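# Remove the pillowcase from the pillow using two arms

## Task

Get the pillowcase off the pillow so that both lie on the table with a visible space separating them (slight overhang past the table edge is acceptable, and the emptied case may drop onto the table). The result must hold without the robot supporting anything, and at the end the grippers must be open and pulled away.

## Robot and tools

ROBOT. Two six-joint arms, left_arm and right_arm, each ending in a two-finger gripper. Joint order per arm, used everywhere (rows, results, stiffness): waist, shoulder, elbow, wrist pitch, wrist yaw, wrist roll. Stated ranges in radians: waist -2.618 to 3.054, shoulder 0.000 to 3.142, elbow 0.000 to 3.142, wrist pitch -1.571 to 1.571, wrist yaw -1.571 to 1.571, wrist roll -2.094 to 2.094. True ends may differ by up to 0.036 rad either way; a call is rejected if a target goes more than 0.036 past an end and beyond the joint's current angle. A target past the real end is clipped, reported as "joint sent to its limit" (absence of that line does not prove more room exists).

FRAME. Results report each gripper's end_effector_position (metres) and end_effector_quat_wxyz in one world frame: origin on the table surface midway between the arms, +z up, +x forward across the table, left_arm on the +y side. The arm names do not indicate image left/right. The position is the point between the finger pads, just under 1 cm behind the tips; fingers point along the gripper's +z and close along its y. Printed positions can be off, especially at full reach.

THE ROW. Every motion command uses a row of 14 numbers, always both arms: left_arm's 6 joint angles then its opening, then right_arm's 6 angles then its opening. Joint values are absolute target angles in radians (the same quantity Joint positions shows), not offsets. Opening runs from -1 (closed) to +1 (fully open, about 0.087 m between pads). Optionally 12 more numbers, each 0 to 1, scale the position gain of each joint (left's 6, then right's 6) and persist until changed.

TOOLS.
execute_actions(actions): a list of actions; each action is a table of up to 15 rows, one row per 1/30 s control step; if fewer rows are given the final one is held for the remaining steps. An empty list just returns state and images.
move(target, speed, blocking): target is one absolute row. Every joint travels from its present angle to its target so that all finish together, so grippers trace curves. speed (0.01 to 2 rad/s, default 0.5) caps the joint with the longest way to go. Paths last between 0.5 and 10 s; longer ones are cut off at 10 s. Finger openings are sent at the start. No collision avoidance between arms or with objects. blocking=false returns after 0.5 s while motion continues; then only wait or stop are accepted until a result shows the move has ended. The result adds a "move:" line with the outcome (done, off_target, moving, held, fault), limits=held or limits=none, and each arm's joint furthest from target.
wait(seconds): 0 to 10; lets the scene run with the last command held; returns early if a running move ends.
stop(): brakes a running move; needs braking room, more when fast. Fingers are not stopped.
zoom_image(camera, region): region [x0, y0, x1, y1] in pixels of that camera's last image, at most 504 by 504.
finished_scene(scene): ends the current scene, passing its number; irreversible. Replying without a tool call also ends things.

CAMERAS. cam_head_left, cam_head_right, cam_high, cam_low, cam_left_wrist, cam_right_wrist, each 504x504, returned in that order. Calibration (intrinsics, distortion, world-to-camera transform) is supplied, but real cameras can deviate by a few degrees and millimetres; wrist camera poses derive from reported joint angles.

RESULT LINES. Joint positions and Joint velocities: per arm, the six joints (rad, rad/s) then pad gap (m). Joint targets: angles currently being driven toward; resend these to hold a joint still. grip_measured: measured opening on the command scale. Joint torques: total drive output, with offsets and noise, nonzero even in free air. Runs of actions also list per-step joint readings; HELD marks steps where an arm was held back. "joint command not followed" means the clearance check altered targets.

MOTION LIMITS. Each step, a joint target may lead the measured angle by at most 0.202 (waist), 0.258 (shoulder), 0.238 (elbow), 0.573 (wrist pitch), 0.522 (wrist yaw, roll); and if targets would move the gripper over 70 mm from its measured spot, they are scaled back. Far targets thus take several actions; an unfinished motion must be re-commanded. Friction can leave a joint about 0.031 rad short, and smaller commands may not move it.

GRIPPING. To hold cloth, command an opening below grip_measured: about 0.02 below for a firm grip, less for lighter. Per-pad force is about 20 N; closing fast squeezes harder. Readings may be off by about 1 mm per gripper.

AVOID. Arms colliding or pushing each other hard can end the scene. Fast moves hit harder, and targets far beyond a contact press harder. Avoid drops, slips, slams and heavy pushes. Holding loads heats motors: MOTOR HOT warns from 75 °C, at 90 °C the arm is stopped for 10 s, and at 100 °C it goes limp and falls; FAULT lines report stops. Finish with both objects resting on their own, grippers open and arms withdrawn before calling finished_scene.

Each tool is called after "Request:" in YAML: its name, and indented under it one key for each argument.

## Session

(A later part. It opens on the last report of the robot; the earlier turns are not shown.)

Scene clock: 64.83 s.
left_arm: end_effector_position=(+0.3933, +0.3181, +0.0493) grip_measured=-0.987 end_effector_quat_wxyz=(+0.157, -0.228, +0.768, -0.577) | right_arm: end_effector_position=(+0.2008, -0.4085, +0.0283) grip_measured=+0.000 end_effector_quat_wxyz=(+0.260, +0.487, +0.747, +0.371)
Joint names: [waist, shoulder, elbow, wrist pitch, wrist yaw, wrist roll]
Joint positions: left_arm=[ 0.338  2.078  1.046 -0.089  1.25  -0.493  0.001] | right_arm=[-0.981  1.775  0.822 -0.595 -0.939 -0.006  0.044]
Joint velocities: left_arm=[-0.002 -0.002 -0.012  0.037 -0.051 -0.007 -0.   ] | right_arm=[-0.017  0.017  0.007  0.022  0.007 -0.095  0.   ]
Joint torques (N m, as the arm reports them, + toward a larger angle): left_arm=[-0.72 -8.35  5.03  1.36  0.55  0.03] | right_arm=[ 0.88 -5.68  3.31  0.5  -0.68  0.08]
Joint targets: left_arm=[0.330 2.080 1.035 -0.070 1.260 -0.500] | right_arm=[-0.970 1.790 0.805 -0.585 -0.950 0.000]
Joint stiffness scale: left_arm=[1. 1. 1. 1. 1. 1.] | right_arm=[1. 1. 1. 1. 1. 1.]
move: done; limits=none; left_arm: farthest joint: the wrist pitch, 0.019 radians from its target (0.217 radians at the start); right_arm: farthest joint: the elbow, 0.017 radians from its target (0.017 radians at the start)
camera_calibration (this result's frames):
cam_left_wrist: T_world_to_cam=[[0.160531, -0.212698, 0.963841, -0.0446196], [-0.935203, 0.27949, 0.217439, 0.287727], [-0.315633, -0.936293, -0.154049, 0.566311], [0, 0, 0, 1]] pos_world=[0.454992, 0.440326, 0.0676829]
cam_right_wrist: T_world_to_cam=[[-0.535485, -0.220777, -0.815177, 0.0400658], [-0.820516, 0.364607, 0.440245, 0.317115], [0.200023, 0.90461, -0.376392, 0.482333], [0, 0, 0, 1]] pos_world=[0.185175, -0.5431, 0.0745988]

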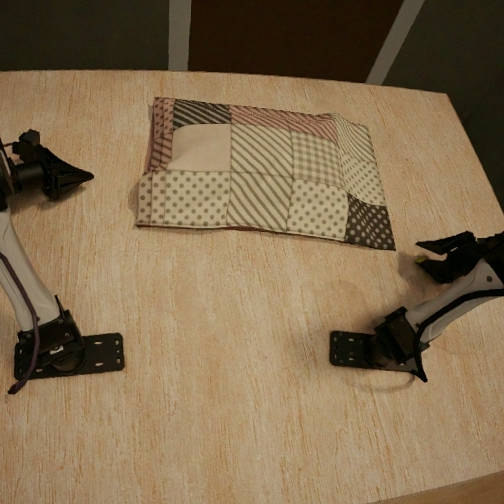

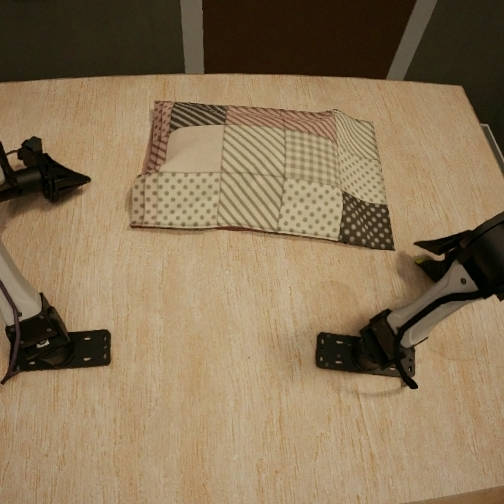

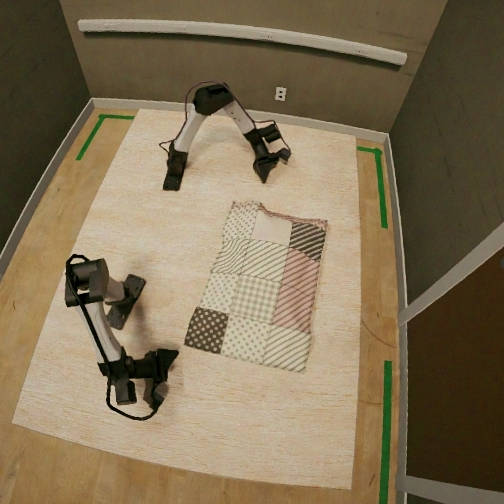

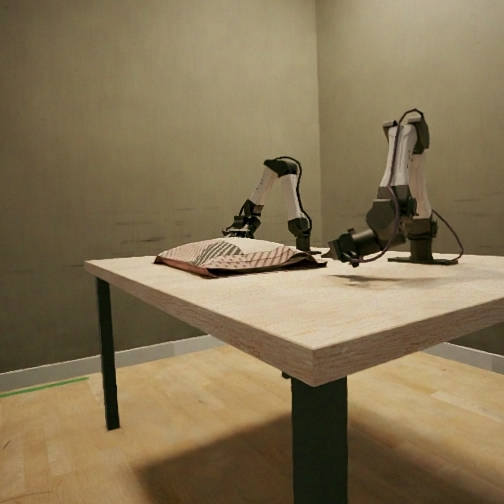

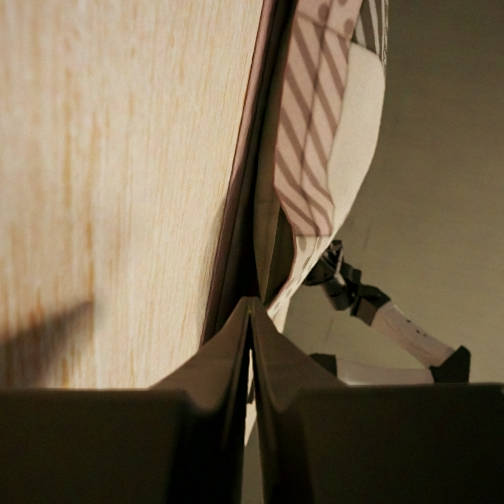

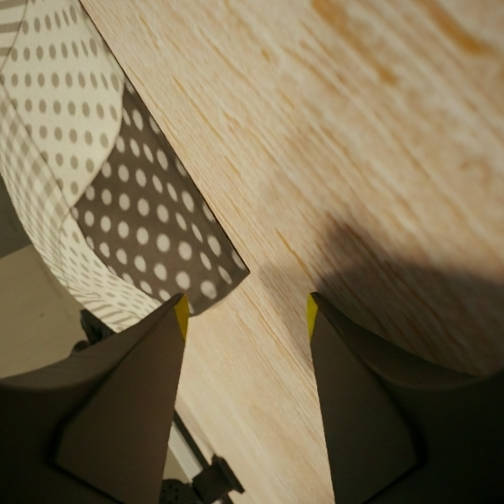

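Request:
move:
  target: [0.15,2.17,1.14,-0.04,1.26,-0.5,-1,-0.97,1.79,0.805,-0.585,-0.95,0,0]
  speed: 0.4

Request:
move:
  target: [-0.02,2.17,1.14,-0.04,1.26,-0.5,-1,-0.97,1.79,0.805,-0.585,-0.95,0,0]
  speed: 0.3

Request:
zoom_image:
  camera: "cam_low"
  region: [230,215,400,295]

Scene clock: 76.57 s.
left_arm: end_effector_position=(+0.4004, +0.2516, +0.0374) grip_measured=-0.987 end_effector_quat_wxyz=(+0.111, -0.148, +0.786, -0.589) | right_arm: end_effector_position=(+0.2008, -0.4085, +0.0283) grip_measured=+0.000 end_effector_quat_wxyz=(+0.260, +0.487, +0.747, +0.371)
Joint names: [waist, shoulder, elbow, wrist pitch, wrist yaw, wrist roll]
Joint positions: left_arm=[ 0.15   2.156  1.115 -0.06   1.25  -0.493  0.001] | right_arm=[-0.981  1.775  0.822 -0.595 -0.939 -0.006  0.044]
Joint velocities: left_arm=[-0.012  0.007 -0.002  0.066 -0.007 -0.007 -0.001] | right_arm=[-0.007 -0.002 -0.037  0.022 -0.037 -0.007  0.   ]
Joint torques (N m, as the arm reports them, + toward a larger angle): left_arm=[-0.1  -8.14  8.69  1.44  0.53  0.03] | right_arm=[ 0.92 -5.68  3.28  0.49 -0.68  0.08]
Joint targets: left_arm=[0.150 2.170 1.140 -0.040 1.260 -0.500] | right_arm=[-0.970 1.790 0.805 -0.585 -0.950 0.000]
Joint stiffness scale: left_arm=[1. 1. 1. 1. 1. 1.] | right_arm=[1. 1. 1. 1. 1. 1.]
move: off_target (left_arm); limits=none; left_arm: farthest joint: the elbow, 0.025 radians from its target (0.094 radians at the start); right_arm: farthest joint: the elbow, 0.017 radians from its target (0.017 radians at the start)
camera_calibration (this result's frames):
cam_left_wrist: T_world_to_cam=[[0.098154, -0.24274, 0.965113, -0.016047], [-0.870966, 0.44821, 0.20131, 0.247967], [-0.481439, -0.86034, -0.167425, 0.552225], [0, 0, 0, 1]] pos_world=[0.483409, 0.360064, 0.0580248]
cam_right_wrist: T_world_to_cam=[[-0.535485, -0.220777, -0.815177, 0.0400658], [-0.820516, 0.364607, 0.440245, 0.317115], [0.200023, 0.90461, -0.376392, 0.482333], [0, 0, 0, 1]] pos_world=[0.185175, -0.5431, 0.0745988]

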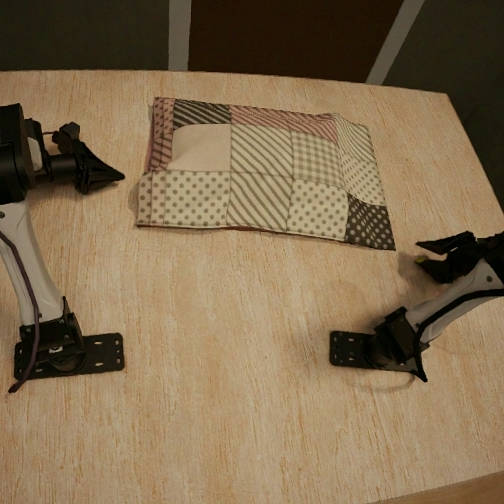

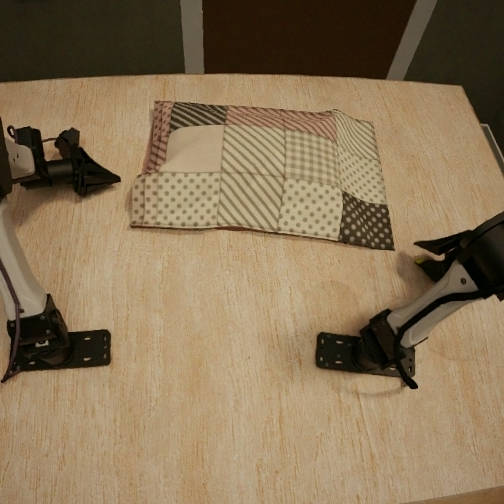

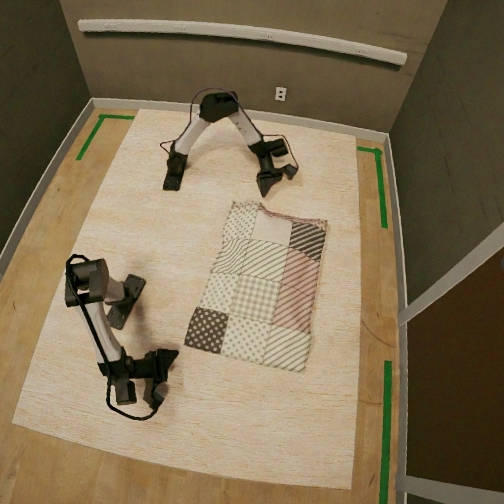

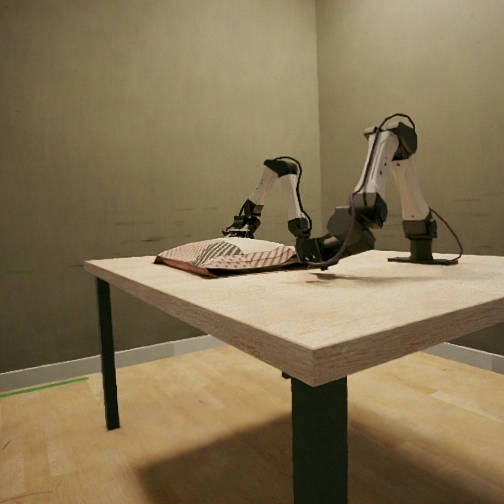

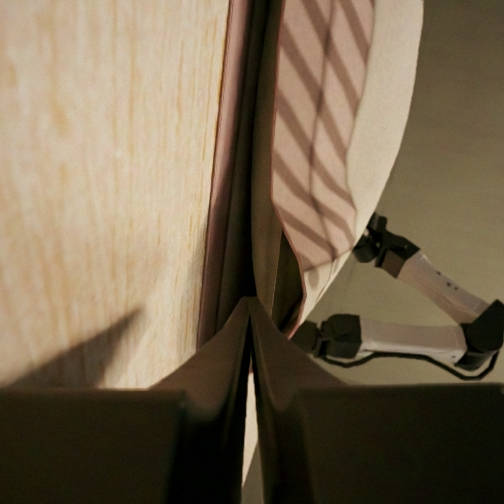

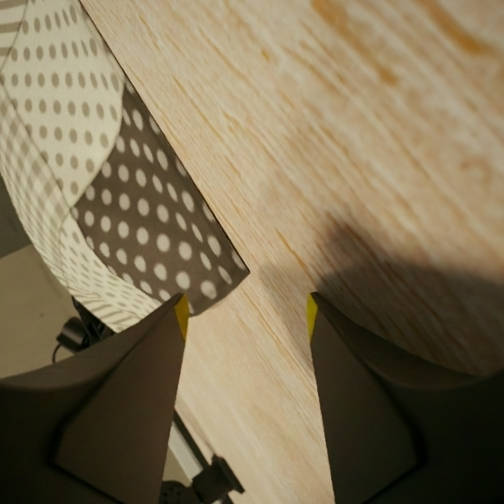

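Scene clock: 77.50 s.
left_arm: end_effector_position=(+0.3803, +0.1881, +0.0375) grip_measured=-0.987 end_effector_quat_wxyz=(+0.062, -0.082, +0.796, -0.597) | right_arm: end_effector_position=(+0.2008, -0.4085, +0.0283) grip_measured=+0.000 end_effector_quat_wxyz=(+0.260, +0.487, +0.747, +0.371)
Joint names: [waist, shoulder, elbow, wrist pitch, wrist yaw, wrist roll]
Joint positions: left_arm=[-0.017  2.156  1.115 -0.058  1.25  -0.493  0.001] | right_arm=[-0.981  1.775  0.822 -0.595 -0.939 -0.006  0.044]
Joint velocities: left_arm=[ 0.007 -0.012 -0.002 -0.007  0.007 -0.022  0.001] | right_arm=[-0.002  0.002  0.002  0.022 -0.007 -0.037 -0.   ]
Joint torques (N m, as the arm reports them, + toward a larger angle): left_arm=[-0.35 -8.04  8.68  1.38  0.52  0.03] | right_arm=[ 0.9  -5.66  3.29  0.49 -0.68  0.07]
Joint targets: left_arm=[-0.020 2.170 1.140 -0.040 1.260 -0.500] | right_arm=[-0.970 1.790 0.805 -0.585 -0.950 -0.000]
Joint stiffness scale: left_arm=[1. 1. 1. 1. 1. 1.] | right_arm=[1. 1. 1. 1. 1. 1.]
move: off_target (left_arm); limits=none; left_arm: farthest joint: the elbow, 0.025 radians from its target (0.025 radians at the start); right_arm: farthest joint: the elbow, 0.017 radians from its target (0.017 radians at the start)
camera_calibration (this result's frames):
cam_left_wrist: T_world_to_cam=[[0.054849, -0.255787, 0.965176, -0.0105823], [-0.784377, 0.5871, 0.200165, 0.199875], [-0.617855, -0.768041, -0.168431, 0.522504], [0, 0, 0, 1]] pos_world=[0.48019, 0.281251, 0.0582117]
cam_right_wrist: T_world_to_cam=[[-0.535197, -0.220661, -0.815398, 0.0401284], [-0.820674, 0.364535, 0.44001, 0.317124], [0.200147, 0.904668, -0.376188, 0.482324], [0, 0, 0, 1]] pos_world=[0.185196, -0.543091, 0.0746274]

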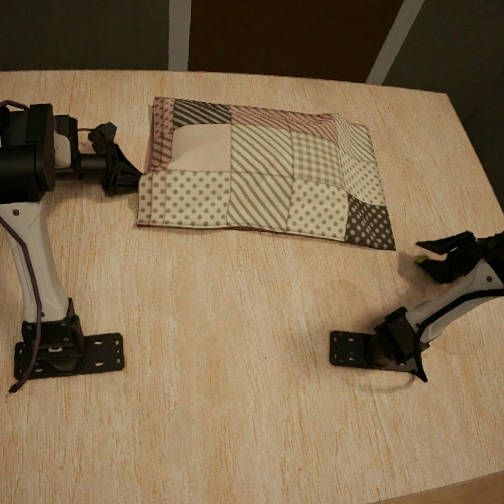

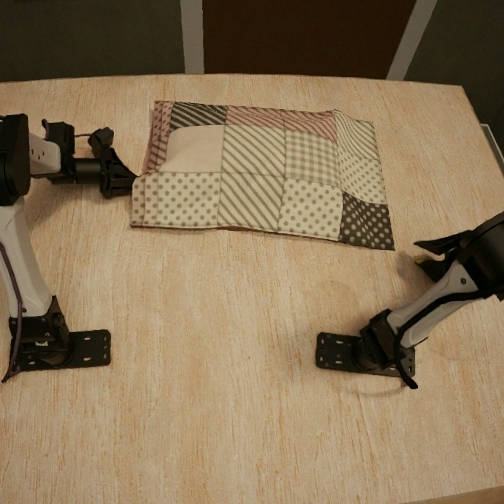

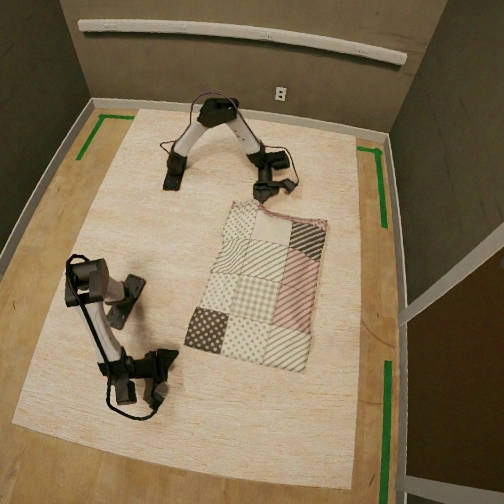

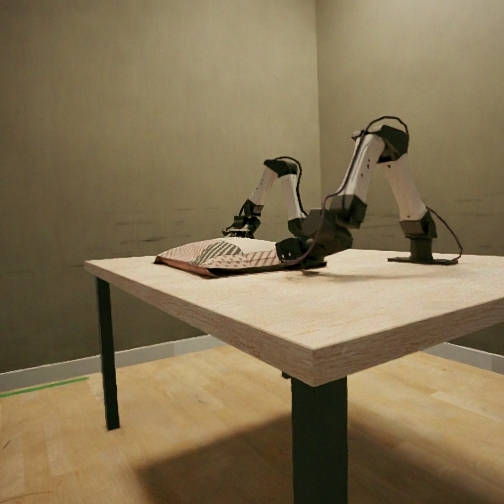

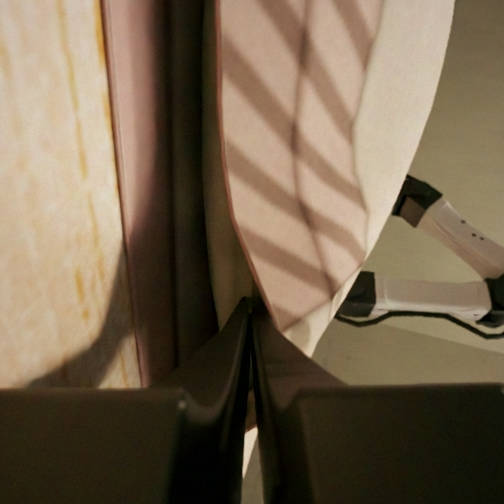

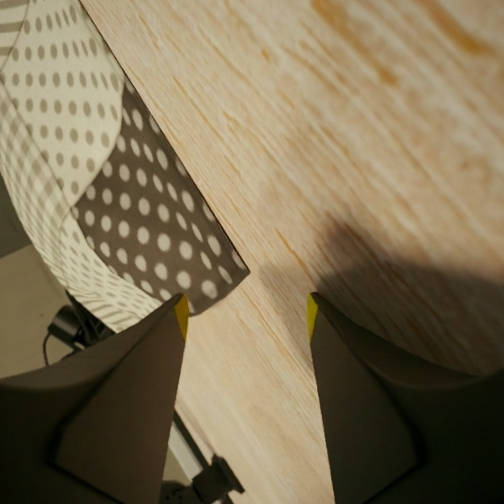

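Region (230, 215, 400, 295) of cam_low's 504x504 image, scaled by 2.965, with more detail than that image has; it fills the top 237 rows of this view, and the rest is white.

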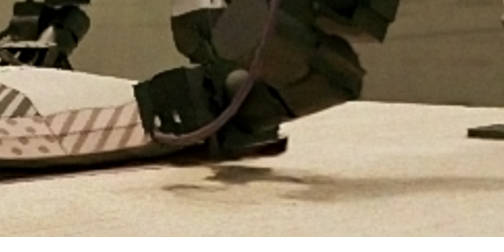

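Request:
move:
  target: [0.015,2.17,1.14,-0.04,1.26,-0.5,0.2,-0.97,1.79,0.805,-0.585,-0.95,0,0]
  speed: 0.3

Scene clock: 81.30 s.
left_arm: end_effector_position=(+0.3842, +0.1978, +0.0375) grip_measured=+0.200 end_effector_quat_wxyz=(+0.070, -0.092, +0.795, -0.596) | right_arm: end_effector_position=(+0.2008, -0.4085, +0.0283) grip_measured=+0.000 end_effector_quat_wxyz=(+0.260, +0.487, +0.747, +0.371)
Joint names: [waist, shoulder, elbow, wrist pitch, wrist yaw, wrist roll]
Joint positions: left_arm=[ 0.009  2.156  1.115 -0.058  1.25  -0.493  0.052] | right_arm=[-0.981  1.775  0.822 -0.595 -0.939 -0.006  0.044]
Joint velocities: left_arm=[ 0.007  0.002 -0.012  0.022 -0.007 -0.022 -0.   ] | right_arm=[-0.017 -0.002  0.007 -0.037  0.007 -0.11  -0.001]
Joint torques (N m, as the arm reports them, + toward a larger angle): left_arm=[ 0.42 -8.05  8.68  1.4   0.57  0.03] | right_arm=[ 0.89 -5.7   3.27  0.5  -0.68  0.08]
Joint targets: left_arm=[0.015 2.170 1.140 -0.040 1.260 -0.500] | right_arm=[-0.970 1.790 0.805 -0.585 -0.950 0.000]
Joint stiffness scale: left_arm=[1. 1. 1. 1. 1. 1.] | right_arm=[1. 1. 1. 1. 1. 1.]
move: off_target (left_arm); limits=none; left_arm: farthest joint: the elbow, 0.025 radians from its target (0.025 radians at the start); right_arm: farthest joint: the elbow, 0.017 radians from its target (0.017 radians at the start)
camera_calibration (this result's frames):
cam_left_wrist: T_world_to_cam=[[0.0611951, -0.254284, 0.965191, -0.0110478], [-0.799633, 0.566247, 0.199879, 0.207235], [-0.597363, -0.78403, -0.168683, 0.527719], [0, 0, 0, 1]] pos_world=[0.481628, 0.293592, 0.0582584]
cam_right_wrist: T_world_to_cam=[[-0.535197, -0.220661, -0.815398, 0.0401284], [-0.820674, 0.364535, 0.44001, 0.317124], [0.200147, 0.904668, -0.376188, 0.482324], [0, 0, 0, 1]] pos_world=[0.185196, -0.543091, 0.0746274]

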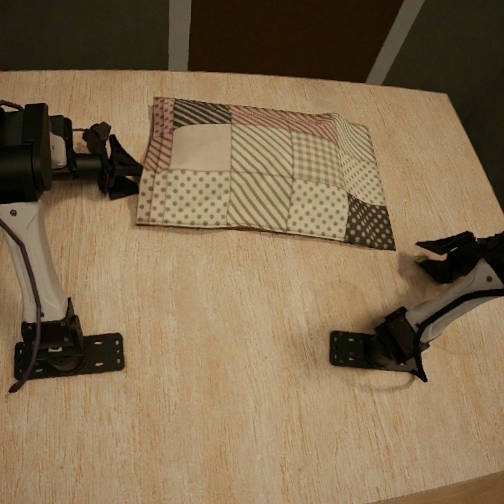

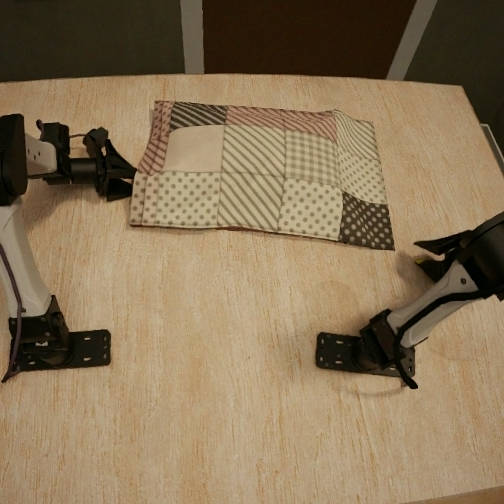

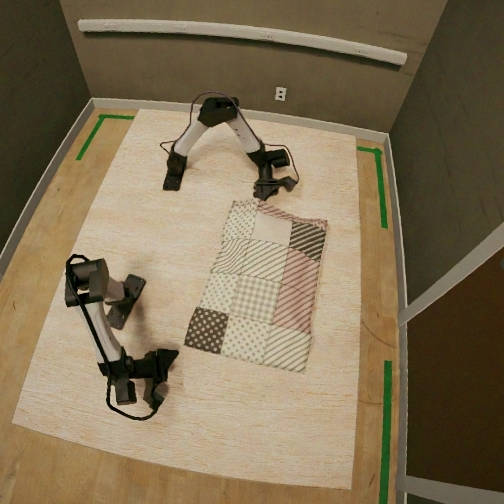

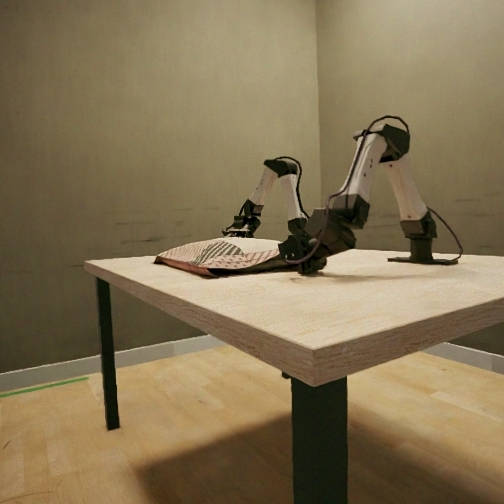

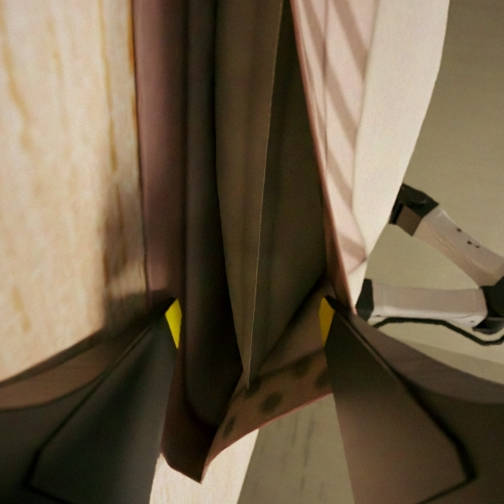

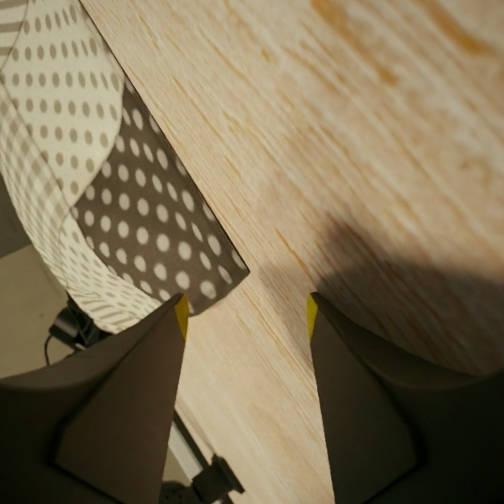

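Request:
move:
  target: [-0.125,2.17,1.14,-0.04,1.26,-0.5,0.2,-0.97,1.79,0.805,-0.585,-0.95,0,0]
  speed: 0.2

Request:
move:
  target: [-0.125,2.17,1.14,-0.04,1.26,-0.5,-1,-0.97,1.79,0.805,-0.585,-0.95,0,0]

Scene clock: 85.70 s.
left_arm: end_effector_position=(+0.3625, +0.1508, +0.0375) grip_measured=+0.200 end_effector_quat_wxyz=(+0.031, -0.040, +0.799, -0.599) | right_arm: end_effector_position=(+0.2008, -0.4085, +0.0283) grip_measured=+0.000 end_effector_quat_wxyz=(+0.260, +0.487, +0.747, +0.371)
Joint names: [waist, shoulder, elbow, wrist pitch, wrist yaw, wrist roll]
Joint positions: left_arm=[-0.121  2.156  1.115 -0.058  1.251 -0.493  0.052] | right_arm=[-0.981  1.775  0.822 -0.595 -0.939 -0.006  0.044]
Joint velocities: left_arm=[ 0.012 -0.017  0.007 -0.022 -0.037 -0.081 -0.001] | right_arm=[-0.007  0.007 -0.002 -0.007 -0.007 -0.051  0.   ]
Joint torques (N m, as the arm reports them, + toward a larger angle): left_arm=[-0.17 -8.05  8.67  1.4   0.51  0.03] | right_arm=[ 0.9  -5.68  3.29  0.49 -0.68  0.07]
Joint targets: left_arm=[-0.125 2.170 1.140 -0.040 1.260 -0.500] | right_arm=[-0.970 1.790 0.805 -0.585 -0.950 -0.000]
Joint stiffness scale: left_arm=[1. 1. 1. 1. 1. 1.] | right_arm=[1. 1. 1. 1. 1. 1.]
move: off_target (left_arm); limits=none; left_arm: farthest joint: the elbow, 0.025 radians from its target (0.025 radians at the start); right_arm: farthest joint: the elbow, 0.017 radians from its target (0.017 radians at the start)
camera_calibration (this result's frames):
cam_left_wrist: T_world_to_cam=[[0.0276638, -0.259751, 0.965279, -0.00876833], [-0.719306, 0.665381, 0.199665, 0.172462], [-0.694142, -0.699855, -0.168434, 0.500245], [0, 0, 0, 1]] pos_world=[0.471536, 0.233068, 0.0582874]
cam_right_wrist: T_world_to_cam=[[-0.535197, -0.220661, -0.815398, 0.0401284], [-0.820674, 0.364535, 0.44001, 0.317124], [0.200147, 0.904668, -0.376188, 0.482324], [0, 0, 0, 1]] pos_world=[0.185196, -0.543091, 0.0746274]

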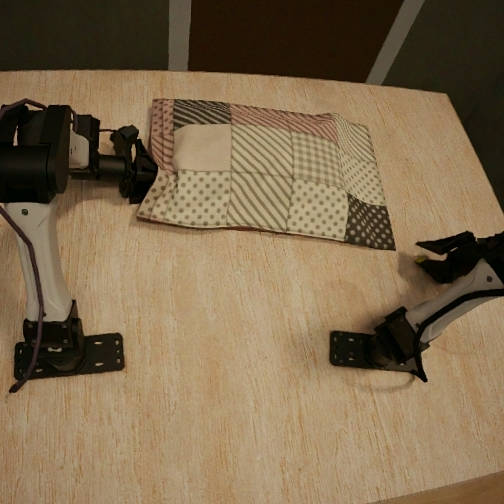

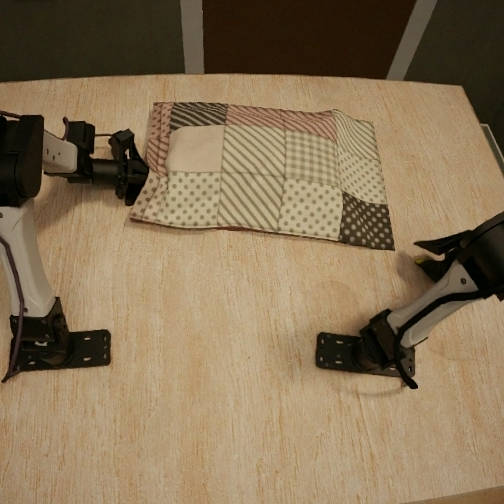

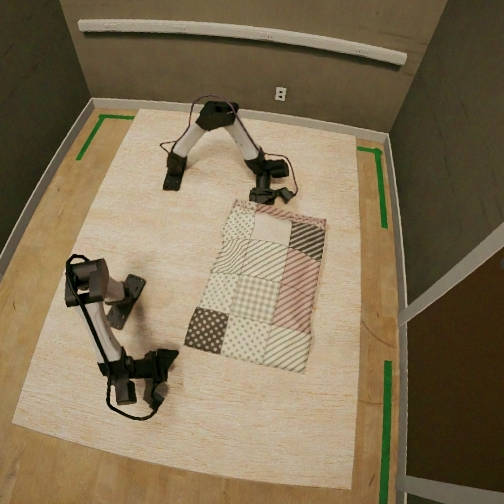

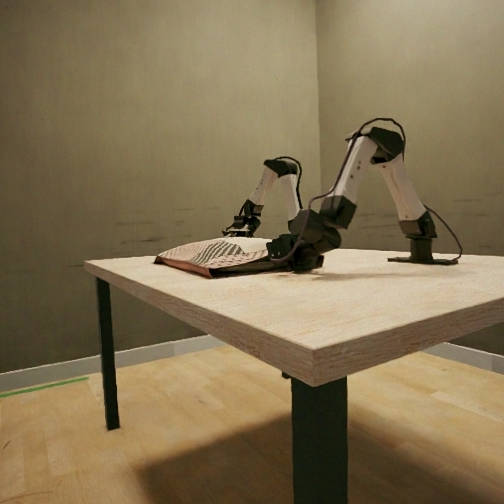

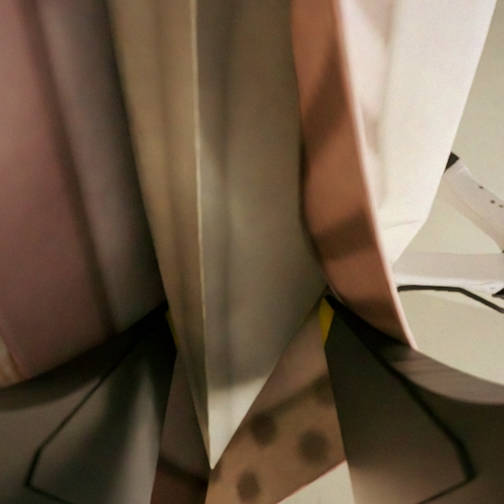

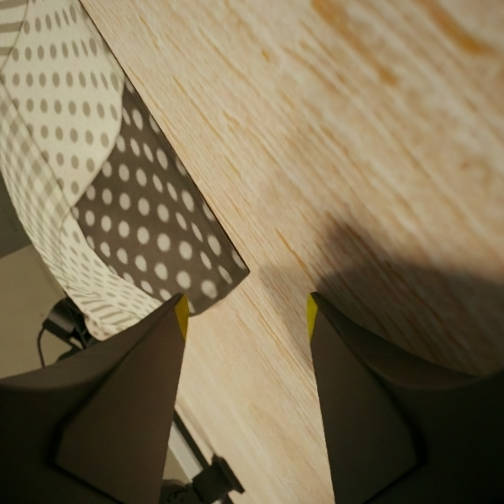

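Scene clock: 86.40 s.
left_arm: end_effector_position=(+0.3626, +0.1507, +0.0379) grip_measured=-0.923 end_effector_quat_wxyz=(+0.031, -0.039, +0.798, -0.600) | right_arm: end_effector_position=(+0.2008, -0.4085, +0.0283) grip_measured=+0.000 end_effector_quat_wxyz=(+0.260, +0.487, +0.747, +0.371)
Joint names: [waist, shoulder, elbow, wrist pitch, wrist yaw, wrist roll]
Joint positions: left_arm=[-0.121  2.156  1.115 -0.055  1.253 -0.493  0.003] | right_arm=[-0.981  1.775  0.822 -0.595 -0.939 -0.006  0.044]
Joint velocities: left_arm=[-0.002 -0.017  0.002  0.066  0.007 -0.037  0.001] | right_arm=[-0.007 -0.007 -0.002  0.081 -0.037  0.022  0.001]
Joint torques (N m, as the arm reports them, + toward a larger angle): left_arm=[-0.4  -8.05  8.67  1.35  0.5   0.02] | right_arm=[ 0.9  -5.71  3.29  0.49 -0.68  0.07]
Joint targets: left_arm=[-0.125 2.170 1.140 -0.040 1.260 -0.500] | right_arm=[-0.970 1.790 0.805 -0.585 -0.950 -0.000]
Joint stiffness scale: left_arm=[1. 1. 1. 1. 1. 1.] | right_arm=[1. 1. 1. 1. 1. 1.]
move: off_target (left_arm); limits=none; left_arm: farthest joint: the elbow, 0.025 radians from its target (0.025 radians at the start); right_arm: farthest joint: the elbow, 0.017 radians from its target (0.017 radians at the start)
camera_calibration (this result's frames):
cam_left_wrist: T_world_to_cam=[[0.0256895, -0.257993, 0.965805, -0.00869789], [-0.719163, 0.666296, 0.197115, 0.17243], [-0.694367, -0.699635, -0.168422, 0.500372], [0, 0, 0, 1]] pos_world=[0.47167, 0.232944, 0.0586855]
cam_right_wrist: T_world_to_cam=[[-0.535197, -0.220661, -0.815398, 0.0401284], [-0.820674, 0.364535, 0.44001, 0.317124], [0.200147, 0.904668, -0.376188, 0.482324], [0, 0, 0, 1]] pos_world=[0.185196, -0.543091, 0.0746274]

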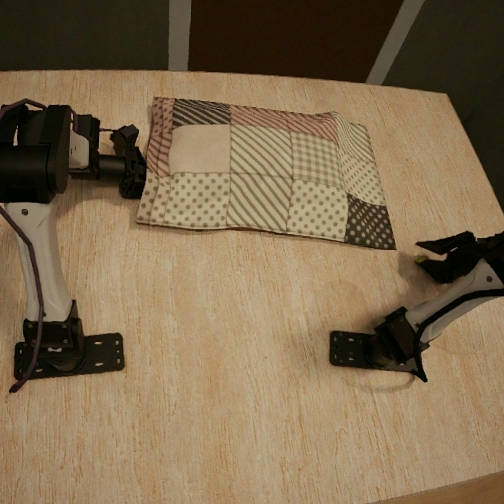

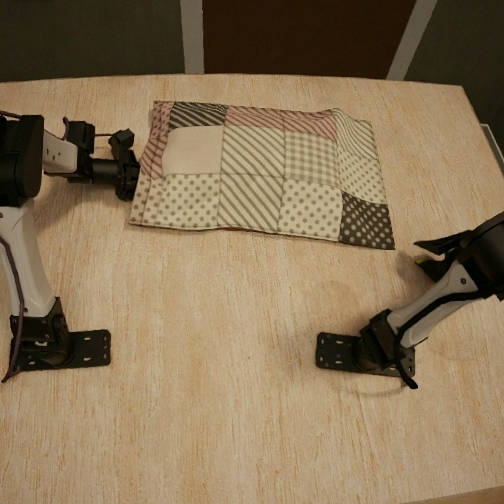

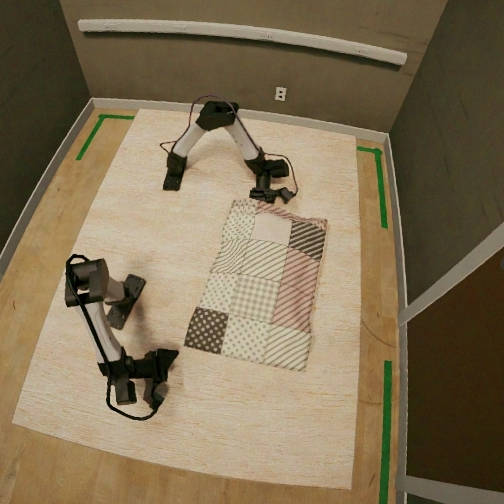

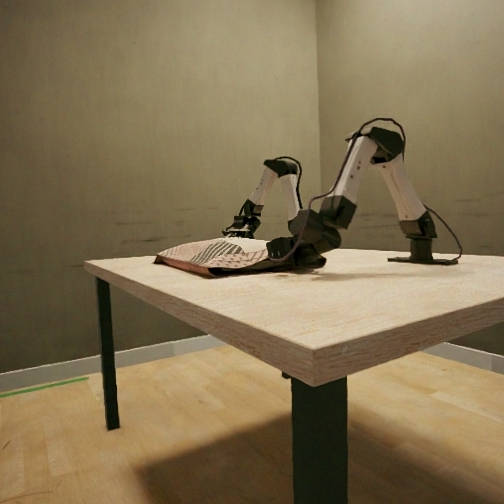

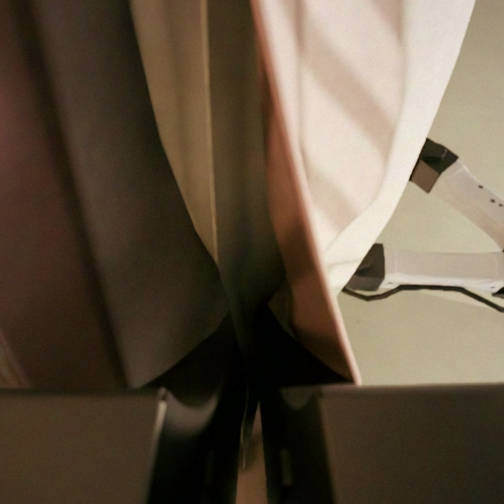

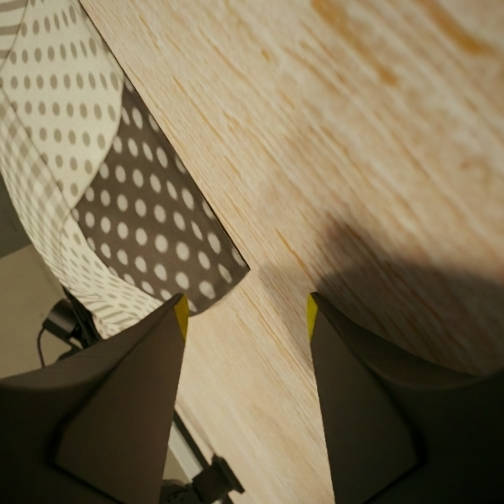

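Request:
execute_actions:
  actions: []

Scene clock: 99.70 s.
left_arm: end_effector_position=(+0.3627, +0.1507, +0.0379) grip_measured=-0.923 end_effector_quat_wxyz=(+0.031, -0.039, +0.798, -0.600) | right_arm: end_effector_position=(+0.2008, -0.4085, +0.0283) grip_measured=+0.000 end_effector_quat_wxyz=(+0.260, +0.487, +0.747, +0.371)
Joint names: [waist, shoulder, elbow, wrist pitch, wrist yaw, wrist roll]
Joint positions: left_arm=[-0.121  2.156  1.115 -0.055  1.253 -0.493  0.003] | right_arm=[-0.981  1.775  0.822 -0.595 -0.939 -0.006  0.044]
Joint velocities: left_arm=[-0.002 -0.002  0.007 -0.051  0.037  0.066 -0.001] | right_arm=[ 0.007 -0.007  0.002 -0.037 -0.051 -0.066 -0.002]
Joint torques (N m, as the arm reports them, + toward a larger angle): left_arm=[-0.39 -8.05  8.68  1.37  0.51  0.04] | right_arm=[ 0.92 -5.69  3.29  0.49 -0.67  0.08]
Joint targets: left_arm=[-0.125 2.170 1.140 -0.040 1.260 -0.500] | right_arm=[-0.970 1.790 0.805 -0.585 -0.950 0.000]
Joint stiffness scale: left_arm=[1. 1. 1. 1. 1. 1.] | right_arm=[1. 1. 1. 1. 1. 1.]
camera_calibration (this result's frames):
cam_left_wrist: T_world_to_cam=[[0.0257009, -0.257936, 0.96582, -0.00873519], [-0.719237, 0.666231, 0.197066, 0.172501], [-0.69429, -0.699718, -0.168395, 0.500385], [0, 0, 0, 1]] pos_world=[0.471706, 0.23295, 0.0587048]
cam_right_wrist: T_world_to_cam=[[-0.535197, -0.220661, -0.815398, 0.0401284], [-0.820674, 0.364535, 0.44001, 0.317124], [0.200147, 0.904668, -0.376188, 0.482324], [0, 0, 0, 1]] pos_world=[0.185196, -0.543091, 0.0746274]

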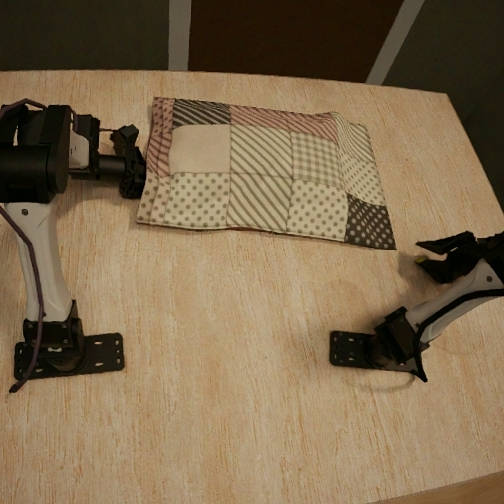

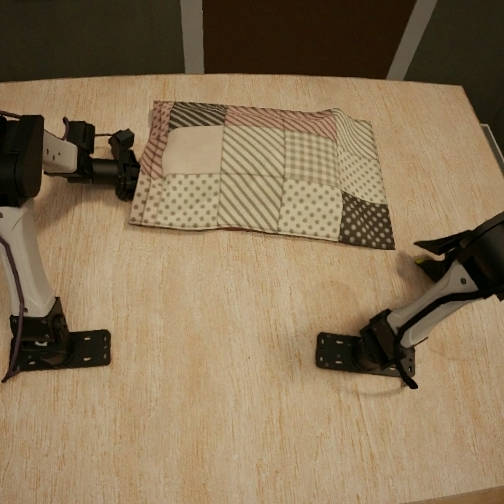

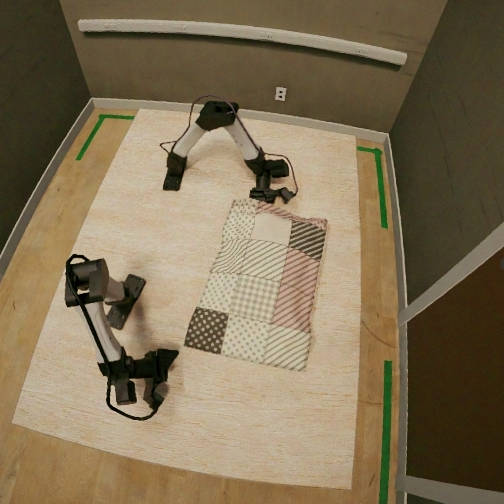

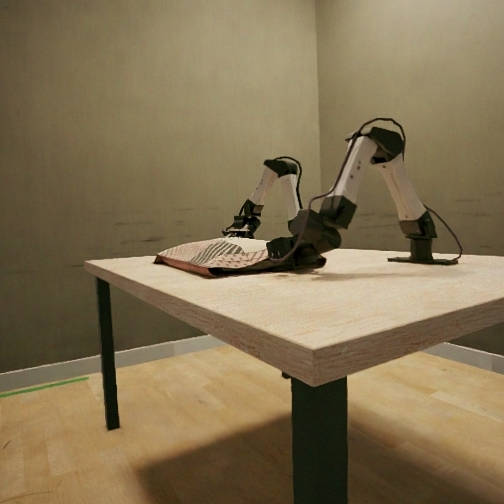

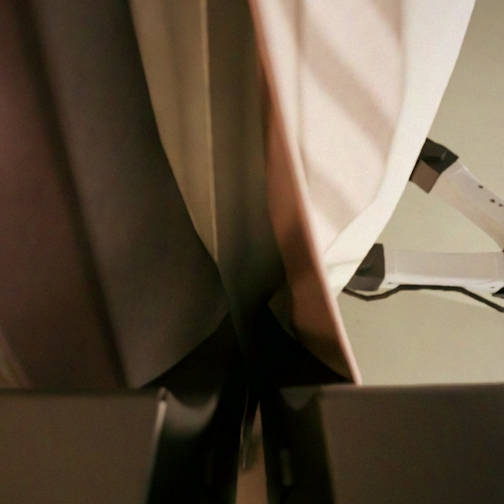

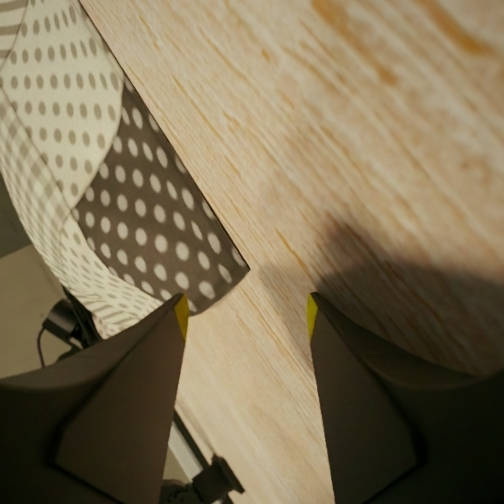

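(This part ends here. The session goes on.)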